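## Task

Press the lid of the tip box labelled C16 down until it latches, with the other two lids left wide open and all three boxes seated flat between the locators of their holder plates. The result must hold without the robot touching anything, so release and pull the arms away at the end.

## Robot and tools

Setup: two Doosan M1013 six-joint arms, left_arm and right_arm, each carrying a Robotiq 140 mm two-finger gripper. Three holder plates H1, H2, H3 sit in a row from the robot's left to its right, each with a loose tip box between locators. The box ID is printed on a white sticker on its front wall. A lid latches once its front edge is pushed fully down. Either arm may be used; the idle one can be parked out of the way.

Frame: one shared scene frame, in metres. Origin on the table top between the arms, +z up, +x out over the table, left_arm on the +y side. The names left and right do not refer to image sides. Arm bases: left_arm at (+0.079, +0.498, 0), quat_wxyz (+1.000, 0, 0, -0.030); right_arm at (-0.093, -0.521, 0), quat_wxyz (+0.999, 0, 0, -0.052).

execute_actions takes "actions", a list holding zero or one item, plus an optional "pictures" boolean. An empty list just reports the state (with images). One item with "rows" is a move: 1 to 15 rows, "steps" 4 to 15 (default 15), each step 1/30 s; one row per step, the final row repeated if rows run short. One item with only "steps" (up to 300) is a wait measured from the previous result, reply time included. A refused call sends nothing.

Each row is a single flat list of 18 numbers covering both arms, always all 18: left_arm's six joint targets, then its gripper position, force_limit, speed; then the same nine for right_arm. Joint targets are absolute angles in radians (same order and convention as the Joint positions line): waist, shoulder, elbow, forearm roll, wrist pitch, wrist roll. Ranges: elbow -2.792 to 2.792, all others -6.283 to 6.283. A target beyond a range end by over 0.010 rad, and further out than the current reading, is refused; true ends may vary by 0.010 rad, and a target past the real end is clipped there with a "joint sent to its limit" note (possibly about an earlier move).

Gripper numbers are absolute, each in [-1, 1]. position: +1 fully open (140 mm), pads touch near -0.8, -1 closes until blocked. force_limit: about 14 N at -1, 60 N at 0, 107 N at +1. speed: about 30, 140, 250 mm/s at -1, 0, +1. To keep a gripper unchanged resend its last three values; a 0 is a real command. To grip, send -1 and look for object_status 2 (0 moving, 1 blocked while opening, 2 blocked while closing, 3 at target or pads met). Stopped fingers stay put until position changes by 0.01 or more or the object yields. To squeeze harder while gripping, raise force_limit and toggle position between -1 and -0.98. position_measured is in counts: 3 open, 230 closed. Closing pushes the fingertips about 24 mm further out, so keep clearance above surfaces. end_effector_position is the point between closed pads; fingers point along gripper +z and open along its y axis; fingertips extend about 33 mm past it closed, 9 mm open.

Motion limits: joint target speeds up to 2.09 (waist, shoulder), 3.14 (elbow), 3.93 rad/s (wrist joints), 0.3 s to accelerate, all joints of an arm synchronised. Each step's target stays within 0.456 / 0.683 / 0.854 rad of the measured angle (waist and shoulder / elbow / wrist joints), and is scaled back if it would move the gripper over 70 mm from where it is. Arms keep heading to the last row while you think or wait, until everything settles or a step is HELD. Results are read 4 steps before a move ends; those steps then run during your reply.

Result lines: per-arm state with end_effector_position, end_effector_quat_wxyz and velocities (printed hand position can be off, more at long reach); Joint positions and Joint velocities (rad, rad/s); joint torques (offset, scaled, noisy); gripper object_status and position_measured. "joint command not followed" means a clearance check altered joint targets; HELD marks steps where a row was not fully sent. MOTOR HOT warns of overheating from holding loads; reaching the limit brakes the arm (OVER-TEMPERATURE FAULT).

zoom_image: "camera" one of cam_high, cam_low, cam_left_wrist, cam_right_wrist; "region" [x0, y0, x1, y1] in pixels of that camera's latest 504x504 image, origin top-left, at most 504 by 504. Calibration (K, distortion, T_world_to_cam) is provided per camera and may be off by a few degrees and millimetres; wrist camera poses follow reported joints.

read_manual returns only URDF licence texts. finished_scene with "scene" set to the current scene number ends it irreversibly, grades it and gives the next task. Replying without a tool call ends everything.

Avoid: knocking anything off the table, hard collisions between arms, slamming or dropping parts, and heavy pushing. Contact torque at a joint's load limit (waist/shoulder 309, elbow 145, wrist joints 40.9 N m) or an external force of 144 N on an arm causes a 10 s stop of that arm. Occasional brief tugs may act on held parts. Finish with boxes flat in their locators, gripper released and arm moved clear.

Each tool is called after "Request:" by a JSON object that holds its "method" and its "body", one argument or row to a line.

## Session

Request:
{"method": "execute_actions", "body": {
  "actions": []
}}

Scene clock: 0.00 s of 7200.00 s.
left_arm: end_effector_position=(+0.4401, -0.2827, +0.3886) position_measured=3 object_status=3 end_effector_quat_wxyz=(+0.696, +0.067, -0.661, +0.271) end_effector_velocity=(+0.001, -0.000, -0.001) end_effector_angular_velocity=(-0.000, -0.000, +0.001) | right_arm: end_effector_position=(+0.6209, -0.5562, +0.1612) position_measured=3 object_status=3 end_effector_quat_wxyz=(-0.001, -0.371, +0.929, -0.023) end_effector_velocity=(-0.000, -0.000, +0.000) end_effector_angular_velocity=(+0.000, -0.000, -0.002)
Joint positions: left_arm=[-0.743  0.735  1.326 -1.537  1.885  3.889] | right_arm=[ 0.026  0.337  1.686 -0.047  1.1    3.896]
Joint velocities: left_arm=[ 0.     0.001 -0.001 -0.    -0.001  0.001] | right_arm=[-0.    -0.     0.     0.     0.     0.001]
Joint torques (N m, as the joint torque sensors report them, + toward a larger angle): no reading

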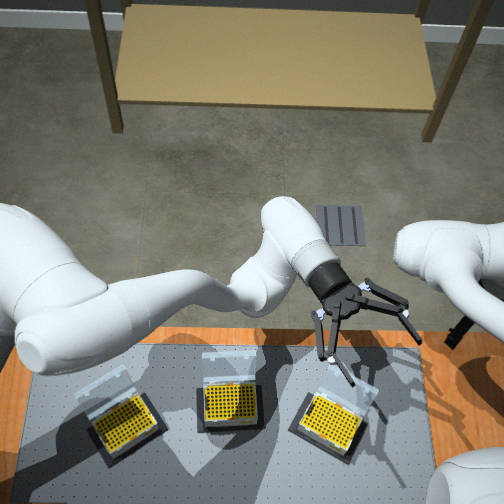

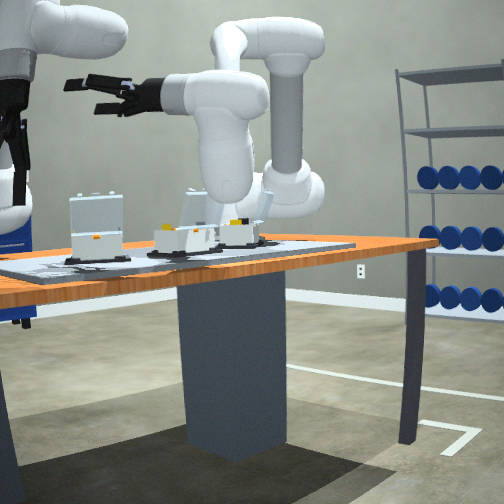

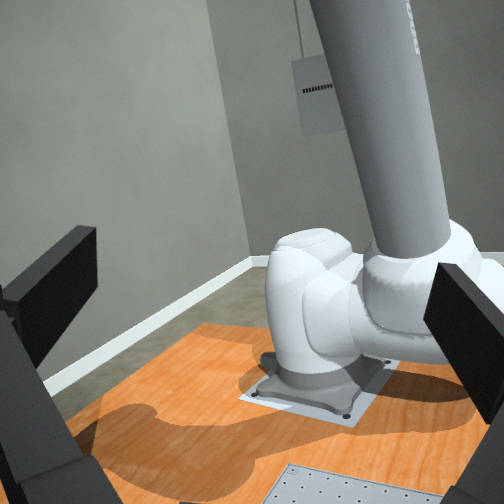

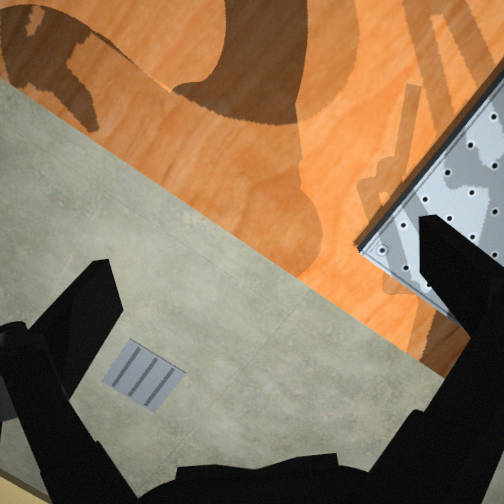

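Request:
{"method": "zoom_image", "body": {
  "camera": "cam_high",
  "region": [60, 340, 400, 490]
}}

Request:
{"method": "zoom_image", "body": {
  "camera": "cam_low",
  "region": [50, 170, 300, 280]
}}

Region (60, 340, 400, 490) of cam_high's 504x504 image, scaled by 1.482, with more detail than that image has; it fills the top 222 rows of this view, and the rest is white.

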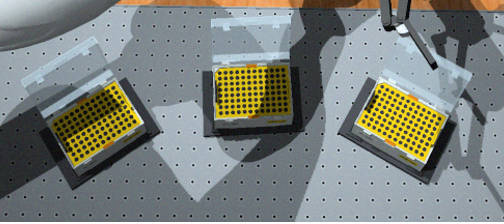

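Region (50, 170, 300, 280) of cam_low's 504x504 image, scaled by 2.016, with more detail than that image has; it fills the top 222 rows of this view, and the rest is white.

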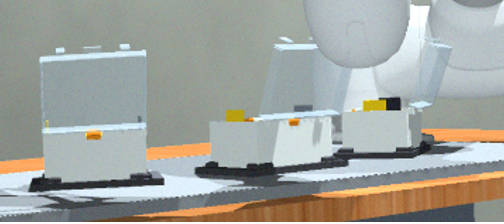

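Request:
{"method": "zoom_image", "body": {
  "camera": "cam_high",
  "region": [195, 395, 275, 440]
}}

Request:
{"method": "zoom_image", "body": {
  "camera": "cam_high",
  "region": [90, 410, 180, 470]
}}

Request:
{"method": "zoom_image", "body": {
  "camera": "cam_high",
  "region": [285, 410, 375, 470]
}}

Region (195, 395, 275, 440) of cam_high's 504x504 image, scaled by 6.300, with more detail than that image has; it fills the top 284 rows of this view, and the rest is white.

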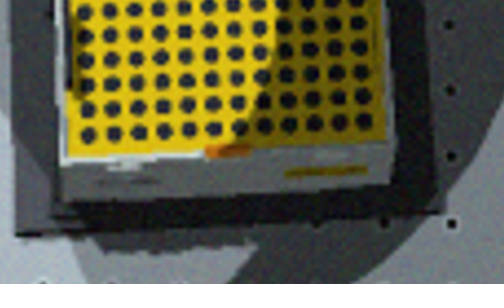

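Region (90, 410, 180, 470) of cam_high's 504x504 image, scaled by 5.600, with more detail than that image has.

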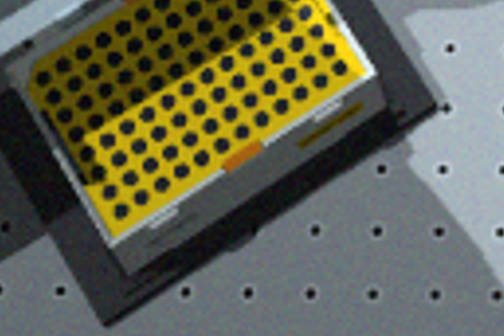

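Region (285, 410, 375, 470) of cam_high's 504x504 image, scaled by 5.600, with more detail than that image has.

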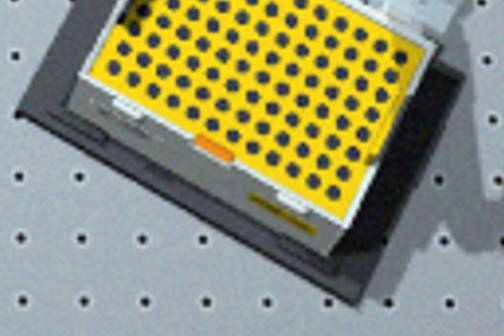

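Request:
{"method": "execute_actions", "body": {
  "actions": [
    {"rows":[[0.4,0.5,1.326,-1.537,1.885,3.889,1,0,0,0.026,0.1,1.8,0,0.9,4.71,1,0,0]],"steps":15}
  ]
}}

Request:
{"method": "execute_actions", "body": {
  "actions": [
    {"steps":12}
  ]
}}

Request:
{"method": "execute_actions", "body": {
  "actions": [
    {"rows":[[0.4,0.5,1.326,-1.537,1.885,3.889,1,0,0,0.9,-0.218,2.2,0,0.618,4.71,1,0,0]],"steps":15}
  ]
}}

Request:
{"method": "execute_actions", "body": {
  "actions": [
    {"steps":20}
  ],
  "pictures": true
}}

Scene clock: 1.77 s of 7200.00 s.
left_arm: end_effector_position=(+0.5604, -0.1892, +0.4552) position_measured=3 object_status=3 end_effector_quat_wxyz=(+0.649, +0.101, -0.666, +0.354) end_effector_velocity=(+0.370, +0.337, +0.175) end_effector_angular_velocity=(-0.128, -0.180, +0.617) | right_arm: end_effector_position=(+0.6146, -0.5446, +0.2493) position_measured=3 object_status=3 end_effector_quat_wxyz=(+0.132, -0.057, +0.989, -0.023) end_effector_velocity=(-0.043, +0.037, +0.295) end_effector_angular_velocity=(+0.593, -0.889, -2.023)
Joint positions: left_arm=[-0.557  0.652  1.326 -1.537  1.885  3.889] | right_arm=[ 0.026  0.154  1.774 -0.011  0.946  4.524]
Joint velocities: left_arm=[ 0.618 -0.221  0.001  0.     0.001  0.001] | right_arm=[ 0.    -0.605  0.288  0.12  -0.505  2.06 ]
Joint torques (N m, as the joint torque sensors report them, + toward a larger angle): left_arm=[  3.68 -93.12 -35.62  -1.7    1.57   0.44] | right_arm=[ -3.87 -39.48 -34.56   3.75  -0.33  -0.06]
Steps of this call (steps 1 to 42: nothing new was sent; steps 43 to 53: the first 11 steps of this action). Readings (joint positions | what the end effector reports):
43: left_arm=[-0.743 0.734 1.326 -1.537 1.885 3.889] | right_arm=[0.026 0.336 1.686 -0.047 1.100 3.897] | left_arm position_measured=3 object_status=3 | right_arm position_measured=3 object_status=3
44: left_arm=[-0.737 0.732 1.326 -1.537 1.885 3.889] | right_arm=[0.026 0.333 1.688 -0.047 1.097 3.909] | left_arm position_measured=3 object_status=3 | right_arm position_measured=3 object_status=3
46: left_arm=[-0.702 0.714 1.326 -1.537 1.885 3.889] | right_arm=[0.026 0.314 1.697 -0.043 1.080 3.975] | left_arm position_measured=3 object_status=3 | right_arm position_measured=3 object_status=3
50: left_arm=[-0.619 0.676 1.326 -1.537 1.885 3.889] | right_arm=[0.026 0.226 1.739 -0.025 1.007 4.275] | left_arm position_measured=3 object_status=3 | right_arm position_measured=3 object_status=3
53: the state above

Scene clock: 2.17 s of 7200.00 s.
left_arm: end_effector_position=(+0.6980, -0.0361, +0.5091) position_measured=3 object_status=3 end_effector_quat_wxyz=(+0.579, +0.164, -0.661, +0.448) end_effector_velocity=(+0.304, +0.415, +0.096) end_effector_angular_velocity=(-0.045, -0.119, +0.648) | right_arm: end_effector_position=(+0.6103, -0.5413, +0.2752) position_measured=3 object_status=3 end_effector_quat_wxyz=(+0.170, +0.037, +0.985, -0.007) end_effector_velocity=(-0.000, -0.000, -0.000) end_effector_angular_velocity=(+0.000, +0.000, -0.001)
Joint positions: left_arm=[-0.3    0.583  1.326 -1.537  1.885  3.889] | right_arm=[ 0.026  0.1    1.8   -0.     0.9    4.71 ]
Joint velocities: left_arm=[ 0.646 -0.126  0.    -0.    -0.003  0.001] | right_arm=[-0.    -0.     0.    -0.     0.     0.001]
Joint torques (N m, as the joint torque sensors report them, + toward a larger angle): left_arm=[  4.39 -87.97 -37.63  -1.64   1.33   0.15] | right_arm=[ -0.63 -52.96 -39.64   4.23  -0.4   -0.39]
Kept back: nothing.
Steps of this call (steps 1 to 4: the last 4 steps of your previous action; steps 5 to 12: the robot went on to your last target). Readings (joint positions | what the end effector reports):
1: left_arm=[-0.536 0.644 1.326 -1.537 1.885 3.889] | right_arm=[0.026 0.135 1.783 -0.007 0.930 4.588] | left_arm position_measured=3 object_status=3 | right_arm position_measured=3 object_status=3
2: left_arm=[-0.515 0.637 1.326 -1.537 1.885 3.889] | right_arm=[0.026 0.120 1.790 -0.004 0.918 4.639] | left_arm position_measured=3 object_status=3 | right_arm position_measured=3 object_status=3
4: left_arm=[-0.473 0.624 1.326 -1.537 1.885 3.889] | right_arm=[0.026 0.103 1.798 -0.001 0.903 4.699] | left_arm position_measured=3 object_status=3 | right_arm position_measured=3 object_status=3
8: left_arm=[-0.387 0.601 1.326 -1.537 1.885 3.889] | right_arm=[0.026 0.100 1.800 -0.000 0.900 4.710] | left_arm position_measured=3 object_status=3 | right_arm position_measured=3 object_status=3
12: the state above

Scene clock: 2.53 s of 7200.00 s.
left_arm: end_effector_position=(+0.7948, +0.1294, +0.5366) position_measured=3 object_status=3 end_effector_quat_wxyz=(-0.510, -0.232, +0.644, -0.521) end_effector_velocity=(+0.214, +0.472, +0.053) end_effector_angular_velocity=(-0.010, -0.070, +0.654) | right_arm: end_effector_position=(+0.5401, -0.4017, +0.2710) position_measured=3 object_status=3 end_effector_quat_wxyz=(+0.208, -0.066, +0.976, +0.014) end_effector_velocity=(-0.247, +0.441, -0.021) end_effector_angular_velocity=(+0.028, -0.210, +0.730)
Joint positions: left_arm=[-0.058  0.546  1.326 -1.537  1.885  3.889] | right_arm=[ 0.237 -0.025  1.958  0.     0.789  4.71 ]
Joint velocities: left_arm=[ 0.654 -0.07   0.    -0.001  0.001  0.001] | right_arm=[ 0.73  -0.338  0.423 -0.    -0.298  0.   ]
Joint torques (N m, as the joint torque sensors report them, + toward a larger angle): left_arm=[  4.23 -84.68 -38.41  -2.01   1.1    0.24] | right_arm=[  1.8  -38.42 -38.03   4.14  -0.54  -0.4 ]
Steps of this call (steps 1 to 11: the first 11 steps of this action). Readings (joint positions | what the end effector reports):
1: left_arm=[-0.278 0.578 1.326 -1.537 1.885 3.889] | right_arm=[0.027 0.100 1.801 0.000 0.899 4.710] | left_arm position_measured=3 object_status=3 | right_arm position_measured=3 object_status=3
2: left_arm=[-0.256 0.574 1.326 -1.537 1.885 3.889] | right_arm=[0.033 0.095 1.806 0.000 0.895 4.710] | left_arm position_measured=3 object_status=3 | right_arm position_measured=3 object_status=3
4: left_arm=[-0.212 0.567 1.326 -1.537 1.885 3.889] | right_arm=[0.068 0.071 1.837 0.000 0.874 4.710] | left_arm position_measured=3 object_status=3 | right_arm position_measured=3 object_status=3
8: left_arm=[-0.124 0.554 1.326 -1.537 1.885 3.889] | right_arm=[0.164 0.011 1.912 0.000 0.821 4.710] | left_arm position_measured=3 object_status=3 | right_arm position_measured=3 object_status=3
11: the state above

Scene clock: 3.20 s of 7200.00 s.
left_arm: end_effector_position=(+0.8667, +0.4634, +0.5698) position_measured=3 object_status=3 end_effector_quat_wxyz=(-0.369, -0.357, +0.591, -0.623) end_effector_velocity=(-0.003, +0.335, +0.032) end_effector_angular_velocity=(+0.015, -0.041, +0.432) | right_arm: end_effector_position=(+0.3319, -0.1447, +0.2545) position_measured=3 object_status=3 end_effector_quat_wxyz=(+0.243, -0.316, +0.913, +0.084) end_effector_velocity=(-0.391, +0.288, -0.030) end_effector_angular_velocity=(+0.080, -0.103, +0.827)
Joint positions: left_arm=[ 0.381  0.502  1.326 -1.537  1.885  3.889] | right_arm=[ 0.768 -0.185  2.158  0.     0.648  4.71 ]
Joint velocities: left_arm=[ 0.433 -0.044  0.001  0.001  0.001  0.   ] | right_arm=[ 0.826 -0.21   0.264 -0.    -0.185 -0.001]
Joint torques (N m, as the joint torque sensors report them, + toward a larger angle): left_arm=[-28.38 -78.25 -38.13  -3.57   0.73   0.22] | right_arm=[ -1.05 -22.51 -38.8    3.97  -0.56  -0.27]
Kept back: nothing.
Steps of this call (steps 1 to 4: the last 4 steps of your previous action; steps 5 to 20: the robot went on to your last target). Readings (joint positions | what the end effector reports):
1: left_arm=[-0.036 0.544 1.326 -1.537 1.885 3.889] | right_arm=[0.262 -0.037 1.972 0.000 0.779 4.710] | left_arm position_measured=3 object_status=3 | right_arm position_measured=3 object_status=3
2: left_arm=[-0.014 0.542 1.326 -1.537 1.885 3.889] | right_arm=[0.287 -0.047 1.985 0.000 0.769 4.710] | left_arm position_measured=3 object_status=3 | right_arm position_measured=3 object_status=3
4: left_arm=[0.031 0.537 1.326 -1.537 1.885 3.889] | right_arm=[0.337 -0.067 2.010 0.000 0.752 4.710] | left_arm position_measured=3 object_status=3 | right_arm position_measured=3 object_status=3
8: left_arm=[0.120 0.528 1.326 -1.537 1.885 3.889] | right_arm=[0.442 -0.101 2.052 0.000 0.722 4.710] | left_arm position_measured=3 object_status=3 | right_arm position_measured=3 object_status=3
20: the state above
camera_calibration (this result's frames):
cam_left_wrist: T_world_to_cam=[[-0.920463, -0.0619138, -0.385894, 1.05253], [0.346077, 0.329666, -0.87838, 0.0565477], [0.1816, -0.942065, -0.282018, 0.619032], [0, 0, 0, 1]] pos_world=[0.83683, 0.629693, 0.630415]
cam_right_wrist: T_world_to_cam=[[-0.504921, 0.862266, 0.0394025, 0.287704], [0.572407, 0.300322, 0.762992, -0.334284], [0.646068, 0.407805, -0.645206, 0.19431], [0, 0, 0, 1]] pos_world=[0.211076, -0.226925, 0.36909]

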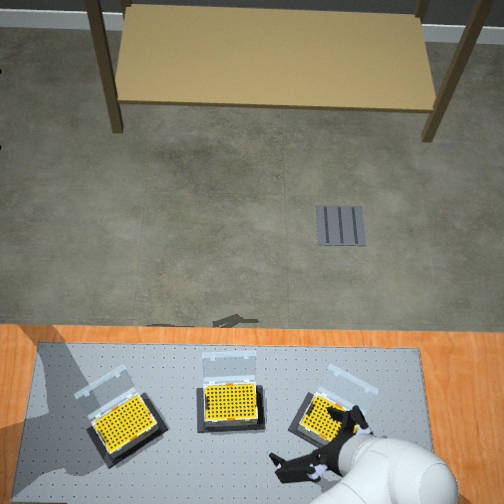

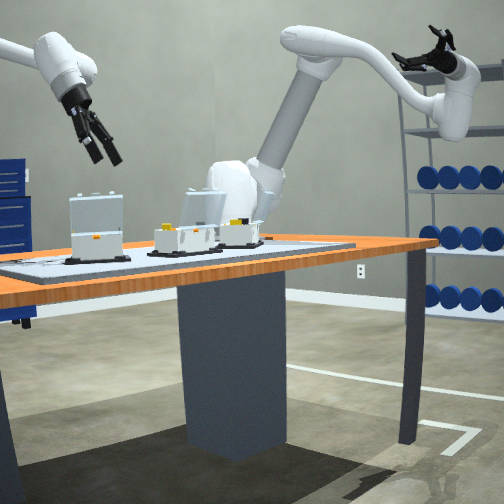

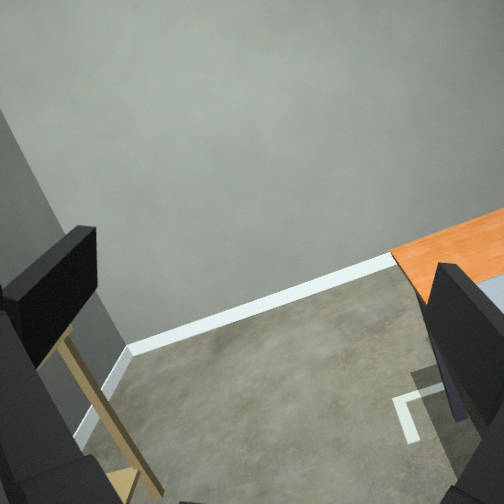

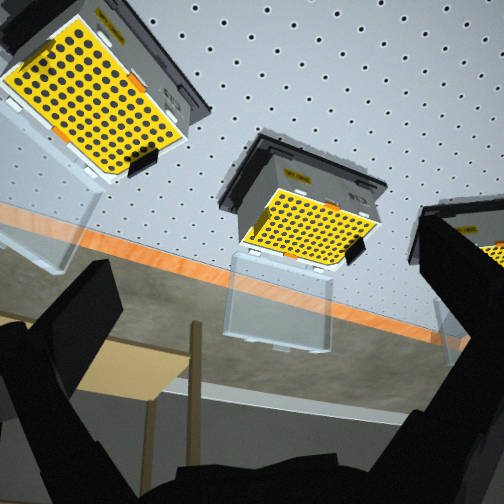

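Request:
{"method": "zoom_image", "body": {
  "camera": "cam_right_wrist",
  "region": [80, 0, 400, 240]
}}

Region (80, 0, 400, 240) of cam_right_wrist's 504x504 image, scaled by 1.575, with more detail than that image has; it fills the top 378 rows of this view, and the rest is white.

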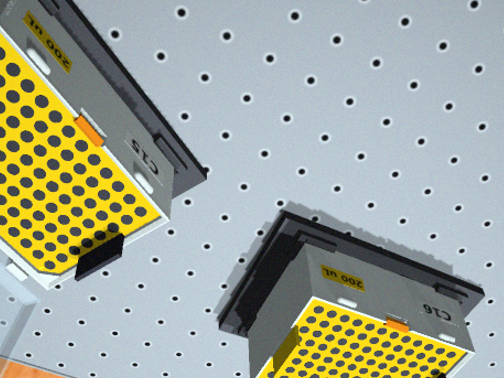

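Request:
{"method": "zoom_image", "body": {
  "camera": "cam_right_wrist",
  "region": [140, 70, 400, 230]
}}

Request:
{"method": "execute_actions", "body": {
  "actions": []
}}

Region (140, 70, 400, 230) of cam_right_wrist's 504x504 image, scaled by 1.938, with more detail than that image has; it fills the top 310 rows of this view, and the rest is white.

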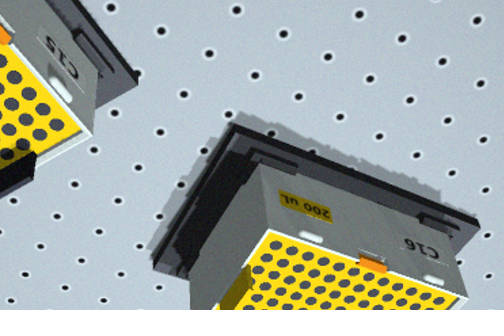

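Scene clock: 3.47 s of 7200.00 s.
left_arm: end_effector_position=(+0.8665, +0.4777, +0.5710) position_measured=3 object_status=3 end_effector_quat_wxyz=(+0.363, +0.362, -0.588, +0.626) end_effector_velocity=(+0.000, +0.001, +0.001) end_effector_angular_velocity=(+0.001, -0.001, +0.002) | right_arm: end_effector_position=(+0.2678, -0.1039, +0.2495) position_measured=3 object_status=3 end_effector_quat_wxyz=(+0.247, -0.374, +0.888, +0.103) end_effector_velocity=(-0.001, +0.001, -0.001) end_effector_angular_velocity=(+0.000, +0.000, +0.003)
Joint positions: left_arm=[ 0.4    0.5    1.326 -1.537  1.885  3.889] | right_arm=[ 0.9   -0.218  2.2    0.     0.618  4.71 ]
Joint velocities: left_arm=[ 0.002 -0.001 -0.001  0.    -0.     0.   ] | right_arm=[ 0.003  0.     0.002  0.    -0.002  0.   ]
Joint torques (N m, as the joint torque sensors report them, + toward a larger angle): left_arm=[ -1.34 -83.68 -39.7   -1.99   1.03  -0.14] | right_arm=[ -5.35 -16.21 -38.86   4.07  -0.72  -0.37]
Kept back: nothing.
Steps of this call (steps 1 to 8: the robot went on to your last target). Readings (joint positions | what the end effector reports):
1: left_arm=[0.393 0.501 1.326 -1.537 1.885 3.889] | right_arm=[0.796 -0.192 2.167 0.000 0.641 4.710] | left_arm position_measured=3 object_status=3 | right_arm position_measured=3 object_status=3
2: left_arm=[0.398 0.500 1.326 -1.537 1.885 3.889] | right_arm=[0.824 -0.199 2.176 0.000 0.635 4.710] | left_arm position_measured=3 object_status=3 | right_arm position_measured=3 object_status=3
4: left_arm=[0.399 0.500 1.326 -1.537 1.885 3.889] | right_arm=[0.872 -0.211 2.191 0.000 0.624 4.710] | left_arm position_measured=3 object_status=3 | right_arm position_measured=3 object_status=3
8: the state above
camera_calibration (this result's frames):
cam_left_wrist: T_world_to_cam=[[-0.918565, -0.0786902, -0.387357, 1.0609], [0.341286, 0.336485, -0.877669, 0.0534867], [0.199404, -0.938395, -0.282227, 0.615858], [0, 0, 0, 1]] pos_world=[0.83345, 0.643403, 0.631704]
cam_right_wrist: T_world_to_cam=[[-0.614067, 0.788124, 0.042217, 0.241119], [0.516794, 0.36108, 0.776238, -0.288132], [0.596528, 0.49848, -0.629025, 0.234567], [0, 0, 0, 1]] pos_world=[0.157043, -0.20292, 0.361028]

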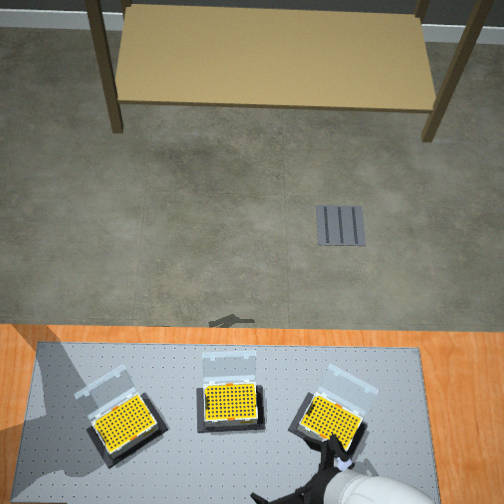

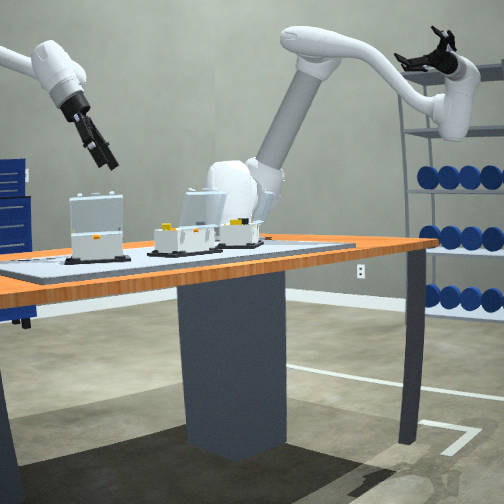

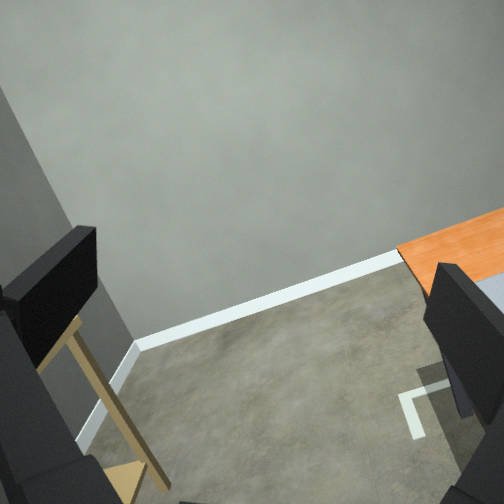

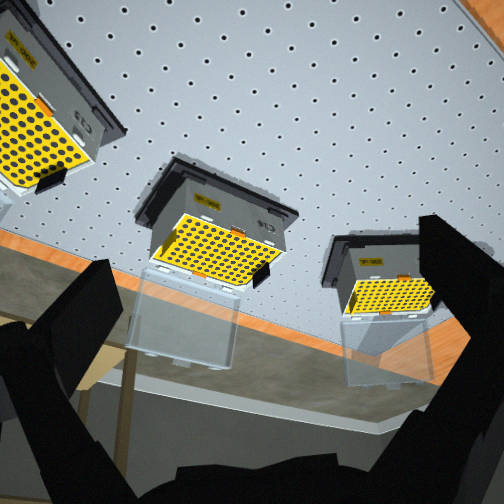

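Request:
{"method": "execute_actions", "body": {
  "actions": [
    {"rows":[[0.4,0.5,1.326,-1.537,1.885,3.889,1,0,0,0.8,0.1,1.6,0,1.2,4.71,-0.8,0,0]],"steps":15}
  ]
}}

Request:
{"method": "execute_actions", "body": {
  "actions": [
    {"rows":[[0.4,0.5,1.326,-1.537,1.885,3.889,1,0,0,0.736,0.47,1.232,0,1.44,4.71,-0.8,0,0]],"steps":15}
  ]
}}

Request:
{"method": "execute_actions", "body": {
  "actions": [
    {"steps":15}
  ],
  "pictures": true
}}

Scene clock: 4.70 s of 7200.00 s.
left_arm: end_effector_position=(+0.8665, +0.4778, +0.5711) position_measured=3 object_status=3 end_effector_quat_wxyz=(+0.363, +0.362, -0.588, +0.626) end_effector_velocity=(-0.001, -0.000, +0.000) end_effector_angular_velocity=(+0.000, +0.000, -0.002) | right_arm: end_effector_position=(+0.3658, -0.0618, +0.3310) position_measured=77 object_status=0 end_effector_quat_wxyz=(+0.164, -0.354, +0.919, +0.063) end_effector_velocity=(+0.343, +0.109, +0.277) end_effector_angular_velocity=(-0.455, +0.506, -0.230)
Joint positions: left_arm=[ 0.4    0.5    1.326 -1.537  1.885  3.889] | right_arm=[ 0.837 -0.018  1.822  0.     0.984  4.71 ]
Joint velocities: left_arm=[ 0.    -0.001  0.001  0.001  0.002 -0.001] | right_arm=[-0.229  0.726 -1.364  0.     1.319  0.001]
Joint torques (N m, as the joint torque sensors report them, + toward a larger angle): left_arm=[  2.14 -84.64 -40.06  -1.54   1.1    0.25] | right_arm=[  1.08 -41.67 -40.04   4.23  -0.62  -0.36]
Steps of this call (steps 1 to 26: the robot went on to your last target; steps 27 to 37: the first 11 steps of this action). Readings (joint positions | what the end effector reports):
27: left_arm=[0.400 0.500 1.326 -1.537 1.885 3.889] | right_arm=[0.900 -0.218 2.199 0.000 0.618 4.710] | left_arm position_measured=3 object_status=3 | right_arm position_measured=3 object_status=0
28: left_arm=[0.400 0.500 1.326 -1.537 1.885 3.889] | right_arm=[0.899 -0.213 2.190 0.000 0.628 4.710] | left_arm position_measured=3 object_status=3 | right_arm position_measured=9 object_status=0
30: left_arm=[0.400 0.500 1.326 -1.537 1.885 3.889] | right_arm=[0.890 -0.185 2.136 0.000 0.680 4.710] | left_arm position_measured=3 object_status=3 | right_arm position_measured=24 object_status=0
34: left_arm=[0.400 0.500 1.326 -1.537 1.885 3.889] | right_arm=[0.860 -0.090 1.958 0.000 0.852 4.710] | left_arm position_measured=3 object_status=3 | right_arm position_measured=55 object_status=0
37: the state above

Scene clock: 5.20 s of 7200.00 s.
left_arm: end_effector_position=(+0.8665, +0.4778, +0.5711) position_measured=3 object_status=3 end_effector_quat_wxyz=(+0.363, +0.362, -0.588, +0.626) end_effector_velocity=(-0.000, -0.000, +0.001) end_effector_angular_velocity=(+0.000, -0.001, +0.000) | right_arm: end_effector_position=(+0.5353, -0.0064, +0.3187) position_measured=191 object_status=0 end_effector_quat_wxyz=(+0.022, -0.317, +0.948, +0.007) end_effector_velocity=(+0.318, +0.086, -0.230) end_effector_angular_velocity=(-0.353, +0.470, -0.151)
Joint positions: left_arm=[ 0.4    0.5    1.326 -1.537  1.885  3.889] | right_arm=[0.748 0.399 1.303 0.    1.393 4.71 ]
Joint velocities: left_arm=[ 0.    -0.001 -0.    -0.    -0.    -0.001] | right_arm=[-0.151  0.871 -0.852 -0.     0.569  0.   ]
Joint torques (N m, as the joint torque sensors report them, + toward a larger angle): left_arm=[  2.   -83.69 -40.26  -1.96   1.2    0.03] | right_arm=[  5.05 -95.93 -38.02   4.4    0.52  -0.39]
Steps of this call (steps 1 to 4: the last 4 steps of your previous action; steps 5 to 15: the first 11 steps of this action). Readings (joint positions | what the end effector reports):
5: left_arm=[0.400 0.500 1.326 -1.537 1.885 3.889] | right_arm=[0.804 0.089 1.622 0.000 1.177 4.710] | left_arm position_measured=3 object_status=3 | right_arm position_measured=115 object_status=0
6: left_arm=[0.400 0.500 1.326 -1.537 1.885 3.889] | right_arm=[0.799 0.108 1.593 0.000 1.198 4.710] | left_arm position_measured=3 object_status=3 | right_arm position_measured=123 object_status=0
8: left_arm=[0.400 0.500 1.326 -1.537 1.885 3.889] | right_arm=[0.788 0.167 1.529 0.000 1.240 4.710] | left_arm position_measured=3 object_status=3 | right_arm position_measured=138 object_status=0
12: left_arm=[0.400 0.500 1.326 -1.537 1.885 3.889] | right_arm=[0.765 0.302 1.398 0.000 1.328 4.710] | left_arm position_measured=3 object_status=3 | right_arm position_measured=168 object_status=0
15: the state above

Scene clock: 5.70 s of 7200.00 s.
left_arm: end_effector_position=(+0.8665, +0.4778, +0.5711) position_measured=3 object_status=3 end_effector_quat_wxyz=(+0.363, +0.362, -0.588, +0.626) end_effector_velocity=(+0.000, +0.000, -0.001) end_effector_angular_velocity=(-0.001, -0.000, -0.000) | right_arm: end_effector_position=(+0.5609, +0.0000, +0.2997) position_measured=229 object_status=3 end_effector_quat_wxyz=(-0.000, -0.312, +0.950, -0.000) end_effector_velocity=(+0.000, +0.000, -0.001) end_effector_angular_velocity=(-0.000, +0.001, -0.000)
Joint positions: left_arm=[ 0.4    0.5    1.326 -1.537  1.885  3.889] | right_arm=[0.736 0.47  1.232 0.    1.44  4.71 ]
Joint velocities: left_arm=[ 0.     0.001 -0.    -0.     0.001  0.001] | right_arm=[-0.     0.001  0.    -0.    -0.     0.   ]
Joint torques (N m, as the joint torque sensors report them, + toward a larger angle): left_arm=[  1.72 -86.41 -39.57  -2.03   0.88   0.1 ] | right_arm=[ -0.31 -90.97 -40.37   4.31   0.4   -0.32]
Kept back: nothing.
Steps of this call (steps 1 to 4: the last 4 steps of your previous action; steps 5 to 15: the robot went on to your last target). Readings (joint positions | what the end effector reports):
1: left_arm=[0.400 0.500 1.326 -1.537 1.885 3.889] | right_arm=[0.744 0.426 1.276 0.000 1.410 4.710] | left_arm position_measured=3 object_status=3 | right_arm position_measured=199 object_status=0
2: left_arm=[0.400 0.500 1.326 -1.537 1.885 3.889] | right_arm=[0.740 0.447 1.256 0.000 1.424 4.710] | left_arm position_measured=3 object_status=3 | right_arm position_measured=206 object_status=0
4: left_arm=[0.400 0.500 1.326 -1.537 1.885 3.889] | right_arm=[0.736 0.468 1.234 0.000 1.438 4.710] | left_arm position_measured=3 object_status=3 | right_arm position_measured=221 object_status=0
8: left_arm=[0.400 0.500 1.326 -1.537 1.885 3.889] | right_arm=[0.736 0.470 1.232 0.000 1.440 4.710] | left_arm position_measured=3 object_status=3 | right_arm position_measured=229 object_status=0
15: the state above
camera_calibration (this result's frames):
cam_left_wrist: T_world_to_cam=[[-0.918514, -0.0789348, -0.38743, 1.06106], [0.341292, 0.336448, -0.87768, 0.0535286], [0.19963, -0.938388, -0.282093, 0.61573], [0, 0, 0, 1]] pos_world=[0.833408, 0.643538, 0.631759]
cam_right_wrist: T_world_to_cam=[[-0.475183, 0.879293, -0.0323323, 0.281526], [0.820237, 0.45597, 0.345403, -0.557201], [0.318453, 0.13761, -0.937897, 0.287991], [0, 0, 0, 1]] pos_world=[0.499102, -0.0331079, 0.471667]

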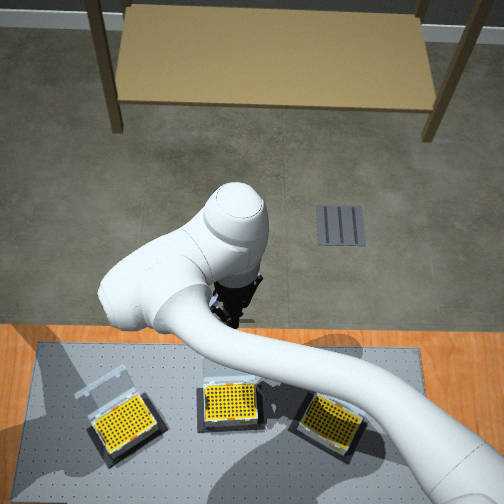

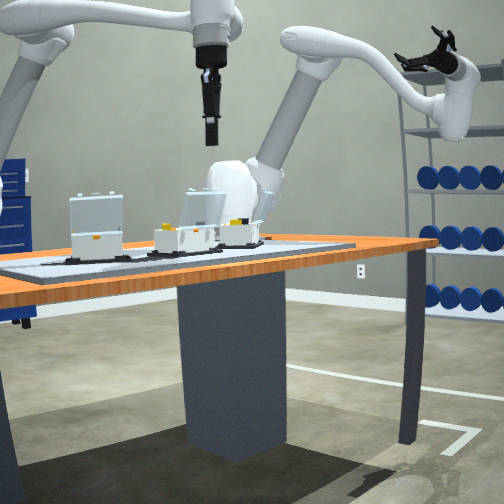

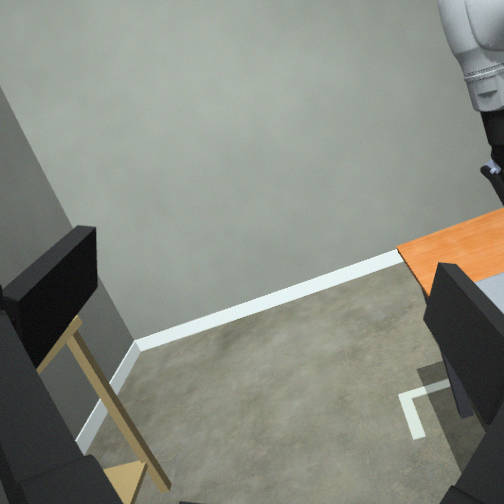

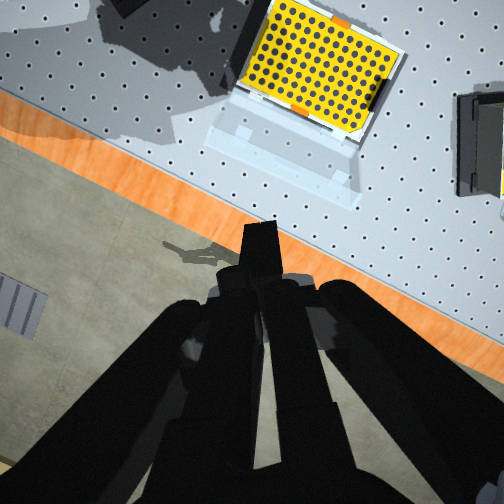

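Request:
{"method": "execute_actions", "body": {
  "actions": [
    {"rows":[[0.4,0.5,1.326,-1.537,1.885,3.889,1,0,0,0.704,0.519,1.157,0,1.466,4.71,-0.8,0,0]],"steps":8}
  ]
}}

Request:
{"method": "execute_actions", "body": {
  "actions": [
    {"rows":[[0.4,0.5,1.326,-1.537,1.885,3.889,1,0,0,0.704,0.568,1.327,0,1.247,4.71,-0.8,0,0]],"steps":15}
  ]
}}

Request:
{"method": "execute_actions", "body": {
  "actions": [
    {"rows":[[0.4,0.5,1.326,-1.537,1.885,3.889,1,0,0,0.715,0.549,1.354,0,1.239,4.71,-0.8,0,0],[0.4,0.5,1.326,-1.537,1.885,3.889,1,0,0,0.715,0.549,1.354,0,1.239,4.71,-0.8,0,0],[0.4,0.5,1.326,-1.537,1.885,3.889,1,0,0,0.725,0.531,1.381,0,1.23,4.71,-0.8,0,0],[0.4,0.5,1.326,-1.537,1.885,3.889,1,0,0,0.725,0.531,1.381,0,1.23,4.71,-0.8,0,0],[0.4,0.5,1.326,-1.537,1.885,3.889,1,0,0,0.736,0.512,1.408,0,1.222,4.71,-0.8,0,0],[0.4,0.5,1.326,-1.537,1.885,3.889,1,0,0,0.736,0.512,1.408,0,1.222,4.71,-0.8,0,0],[0.4,0.5,1.326,-1.537,1.885,3.889,1,0,0,0.747,0.493,1.436,0,1.213,4.71,-0.8,0,0],[0.4,0.5,1.326,-1.537,1.885,3.889,1,0,0,0.747,0.493,1.436,0,1.213,4.71,-0.8,0,0],[0.4,0.5,1.326,-1.537,1.885,3.889,1,0,0,0.757,0.475,1.463,0,1.204,4.71,-0.8,0,0],[0.4,0.5,1.326,-1.537,1.885,3.889,1,0,0,0.757,0.475,1.463,0,1.204,4.71,-0.8,0,0],[0.4,0.5,1.326,-1.537,1.885,3.889,1,0,0,0.768,0.456,1.49,0,1.196,4.71,-0.8,0,0]],"steps":15}
  ]
}}

Request:
{"method": "execute_actions", "body": {
  "actions": [
    {"steps":8}
  ],
  "pictures": true
}}

Scene clock: 6.37 s of 7200.00 s.
left_arm: end_effector_position=(+0.8665, +0.4778, +0.5711) position_measured=3 object_status=3 end_effector_quat_wxyz=(+0.363, +0.362, -0.588, +0.626) end_effector_velocity=(+0.001, +0.000, -0.000) end_effector_angular_velocity=(+0.001, +0.000, +0.001) | right_arm: end_effector_position=(+0.5891, -0.0032, +0.2999) position_measured=229 object_status=3 end_effector_quat_wxyz=(-0.000, -0.301, +0.954, -0.000) end_effector_velocity=(+0.311, -0.058, -0.029) end_effector_angular_velocity=(-0.017, +0.024, -0.263)
Joint positions: left_arm=[ 0.4    0.5    1.326 -1.537  1.885  3.889] | right_arm=[0.713 0.505 1.179 0.    1.458 4.71 ]
Joint velocities: left_arm=[ 0.     0.    -0.     0.    -0.002 -0.   ] | right_arm=[-0.263  0.391 -0.551 -0.     0.189  0.   ]
Joint torques (N m, as the joint torque sensors report them, + toward a larger angle): left_arm=[  2.38 -81.78 -40.7   -2.14   0.91   0.18] | right_arm=[  15.13 -105.    -36.26    4.26    0.8    -0.4 ]
Steps of this call (steps 1 to 15: the robot went on to your last target; step 16: nothing new was sent; steps 17 to 20: the first 4 steps of this action). Readings (joint positions | what the end effector reports):
17: left_arm=[0.400 0.500 1.326 -1.537 1.885 3.889] | right_arm=[0.736 0.471 1.231 0.000 1.440 4.710] | left_arm position_measured=3 object_status=3 | right_arm position_measured=229 object_status=3
18: left_arm=[0.400 0.500 1.326 -1.537 1.885 3.889] | right_arm=[0.732 0.477 1.221 0.000 1.444 4.710] | left_arm position_measured=3 object_status=3 | right_arm position_measured=229 object_status=3
20: the state above

Scene clock: 6.87 s of 7200.00 s.
left_arm: end_effector_position=(+0.8665, +0.4778, +0.5711) position_measured=3 object_status=3 end_effector_quat_wxyz=(+0.363, +0.362, -0.588, +0.626) end_effector_velocity=(+0.000, +0.001, -0.000) end_effector_angular_velocity=(-0.000, -0.000, +0.002) | right_arm: end_effector_position=(+0.6009, -0.0050, +0.1651) position_measured=229 object_status=3 end_effector_quat_wxyz=(-0.000, -0.296, +0.955, -0.000) end_effector_velocity=(+0.007, +0.005, -0.000) end_effector_angular_velocity=(+0.016, -0.023, -0.001)
Joint positions: left_arm=[ 0.4    0.5    1.326 -1.537  1.885  3.889] | right_arm=[ 0.704  0.568  1.326 -0.     1.248  4.71 ]
Joint velocities: left_arm=[ 0.001  0.     0.001 -0.    -0.001  0.001] | right_arm=[-0.    -0.001  0.003 -0.    -0.029  0.001]
Joint torques (N m, as the joint torque sensors report them, + toward a larger angle): left_arm=[  2.95 -85.1  -40.44  -2.17   1.02   0.2 ] | right_arm=[  -1.15 -102.61  -42.86    4.49    0.23   -0.34]
Steps of this call (steps 1 to 4: the last 4 steps of your previous action; steps 5 to 15: the first 11 steps of this action). Readings (joint positions | what the end effector reports):
5: left_arm=[0.400 0.500 1.326 -1.537 1.885 3.889] | right_arm=[0.704 0.519 1.158 0.000 1.465 4.710] | left_arm position_measured=3 object_status=3 | right_arm position_measured=229 object_status=3
6: left_arm=[0.400 0.500 1.326 -1.537 1.885 3.889] | right_arm=[0.704 0.521 1.166 0.000 1.453 4.710] | left_arm position_measured=3 object_status=3 | right_arm position_measured=229 object_status=3
8: left_arm=[0.400 0.500 1.326 -1.537 1.885 3.889] | right_arm=[0.704 0.535 1.214 0.000 1.392 4.710] | left_arm position_measured=3 object_status=3 | right_arm position_measured=229 object_status=3
12: left_arm=[0.400 0.500 1.326 -1.537 1.885 3.889] | right_arm=[0.704 0.563 1.308 -0.000 1.273 4.710] | left_arm position_measured=3 object_status=3 | right_arm position_measured=229 object_status=3
15: the state above

Scene clock: 7.37 s of 7200.00 s.
left_arm: end_effector_position=(+0.8665, +0.4778, +0.5711) position_measured=3 object_status=3 end_effector_quat_wxyz=(+0.363, +0.362, -0.588, +0.626) end_effector_velocity=(-0.000, +0.000, -0.000) end_effector_angular_velocity=(+0.000, -0.000, +0.001) | right_arm: end_effector_position=(+0.5311, -0.0040, +0.1706) position_measured=229 object_status=3 end_effector_quat_wxyz=(-0.000, -0.320, +0.947, -0.000) end_effector_velocity=(-0.210, -0.008, +0.015) end_effector_angular_velocity=(+0.006, -0.008, +0.150)
Joint positions: left_arm=[ 0.4    0.5    1.326 -1.537  1.885  3.889] | right_arm=[ 0.754  0.481  1.454 -0.     1.207  4.71 ]
Joint velocities: left_arm=[ 0.001 -0.     0.     0.    -0.     0.001] | right_arm=[ 0.149 -0.267  0.384  0.    -0.128 -0.   ]
Joint torques (N m, as the joint torque sensors report them, + toward a larger angle): left_arm=[  0.48 -83.94 -40.49  -1.83   1.29   0.42] | right_arm=[-10.36 -82.44 -39.58   3.92   0.21  -0.33]
Steps of this call (steps 1 to 4: the last 4 steps of your previous action; steps 5 to 15: the first 11 steps of this action). Readings (joint positions | what the end effector reports):
5: left_arm=[0.400 0.500 1.326 -1.537 1.885 3.889] | right_arm=[0.704 0.567 1.328 -0.000 1.247 4.710] | left_arm position_measured=3 object_status=3 | right_arm position_measured=229 object_status=3
6: left_arm=[0.400 0.500 1.326 -1.537 1.885 3.889] | right_arm=[0.707 0.562 1.336 -0.000 1.244 4.710] | left_arm position_measured=3 object_status=3 | right_arm position_measured=229 object_status=3
8: left_arm=[0.400 0.500 1.326 -1.537 1.885 3.889] | right_arm=[0.717 0.545 1.360 -0.000 1.237 4.710] | left_arm position_measured=3 object_status=3 | right_arm position_measured=229 object_status=3
12: left_arm=[0.400 0.500 1.326 -1.537 1.885 3.889] | right_arm=[0.738 0.508 1.413 -0.000 1.220 4.710] | left_arm position_measured=3 object_status=3 | right_arm position_measured=229 object_status=3
15: the state above

Scene clock: 7.63 s of 7200.00 s.
left_arm: end_effector_position=(+0.8665, +0.4778, +0.5711) position_measured=3 object_status=3 end_effector_quat_wxyz=(+0.363, +0.362, -0.588, +0.626) end_effector_velocity=(-0.000, +0.000, +0.000) end_effector_angular_velocity=(-0.000, -0.000, -0.001) | right_arm: end_effector_position=(+0.5111, -0.0051, +0.1717) position_measured=229 object_status=3 end_effector_quat_wxyz=(-0.000, -0.327, +0.945, -0.000) end_effector_velocity=(-0.001, -0.000, +0.000) end_effector_angular_velocity=(+0.000, -0.000, +0.000)
Joint positions: left_arm=[ 0.4    0.5    1.326 -1.537  1.885  3.889] | right_arm=[ 0.768  0.456  1.49  -0.     1.196  4.71 ]
Joint velocities: left_arm=[ 0.    -0.     0.    -0.     0.001  0.   ] | right_arm=[ 0.001 -0.001  0.002 -0.    -0.001  0.   ]
Joint torques (N m, as the joint torque sensors report them, + toward a larger angle): left_arm=[  2.12 -83.54 -39.25  -1.98   1.     0.38] | right_arm=[ -0.97 -83.43 -36.71   4.12   0.44  -0.34]
Kept back: nothing.
Steps of this call (steps 1 to 4: the last 4 steps of your previous action; steps 5 to 8: the robot went on to your last target). Readings (joint positions | what the end effector reports):
1: left_arm=[0.400 0.500 1.326 -1.537 1.885 3.889] | right_arm=[0.759 0.471 1.468 -0.000 1.203 4.710] | left_arm position_measured=3 object_status=3 | right_arm position_measured=229 object_status=3
2: left_arm=[0.400 0.500 1.326 -1.537 1.885 3.889] | right_arm=[0.764 0.463 1.480 -0.000 1.199 4.710] | left_arm position_measured=3 object_status=3 | right_arm position_measured=229 object_status=3
4: left_arm=[0.400 0.500 1.326 -1.537 1.885 3.889] | right_arm=[0.768 0.457 1.489 -0.000 1.196 4.710] | left_arm position_measured=3 object_status=3 | right_arm position_measured=229 object_status=3
8: the state above
camera_calibration (this result's frames):
cam_left_wrist: T_world_to_cam=[[-0.918514, -0.0789347, -0.38743, 1.06106], [0.341293, 0.336448, -0.87768, 0.0535285], [0.19963, -0.938388, -0.282093, 0.61573], [0, 0, 0, 1]] pos_world=[0.833408, 0.643538, 0.631759]
cam_right_wrist: T_world_to_cam=[[-0.503015, 0.86367, -0.0324153, 0.272397], [0.805281, 0.481967, 0.345298, -0.461976], [0.313846, 0.147586, -0.937933, 0.18696], [0, 0, 0, 1]] pos_world=[0.450363, -0.0401968, 0.343705]

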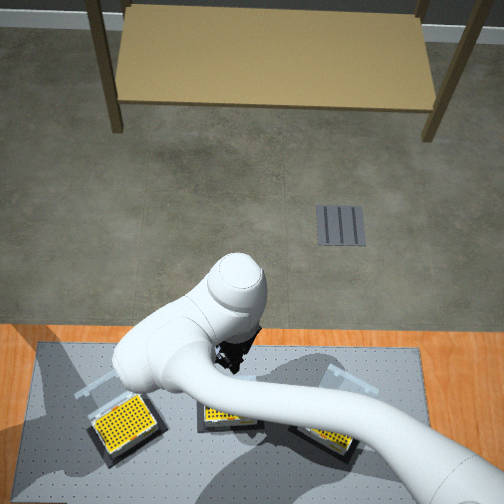

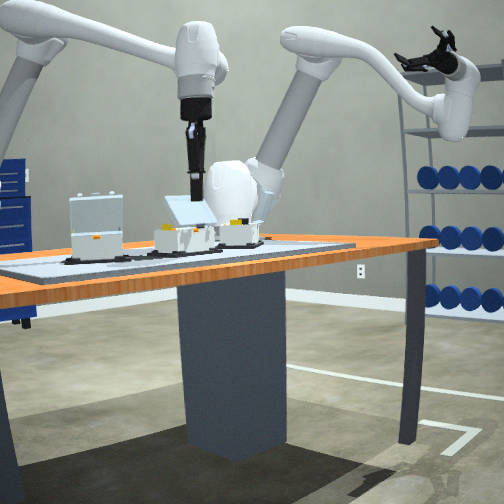

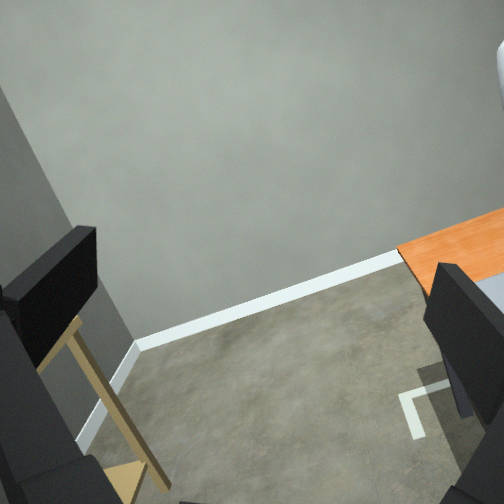

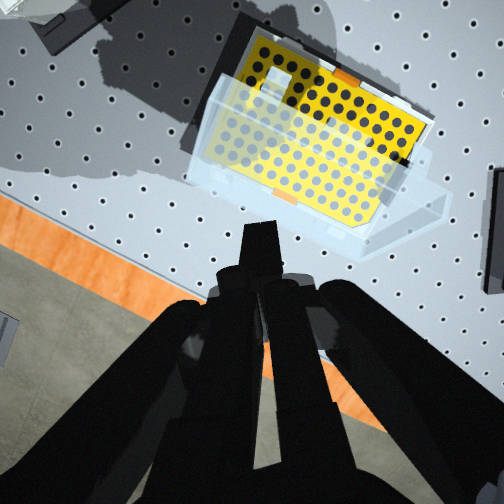

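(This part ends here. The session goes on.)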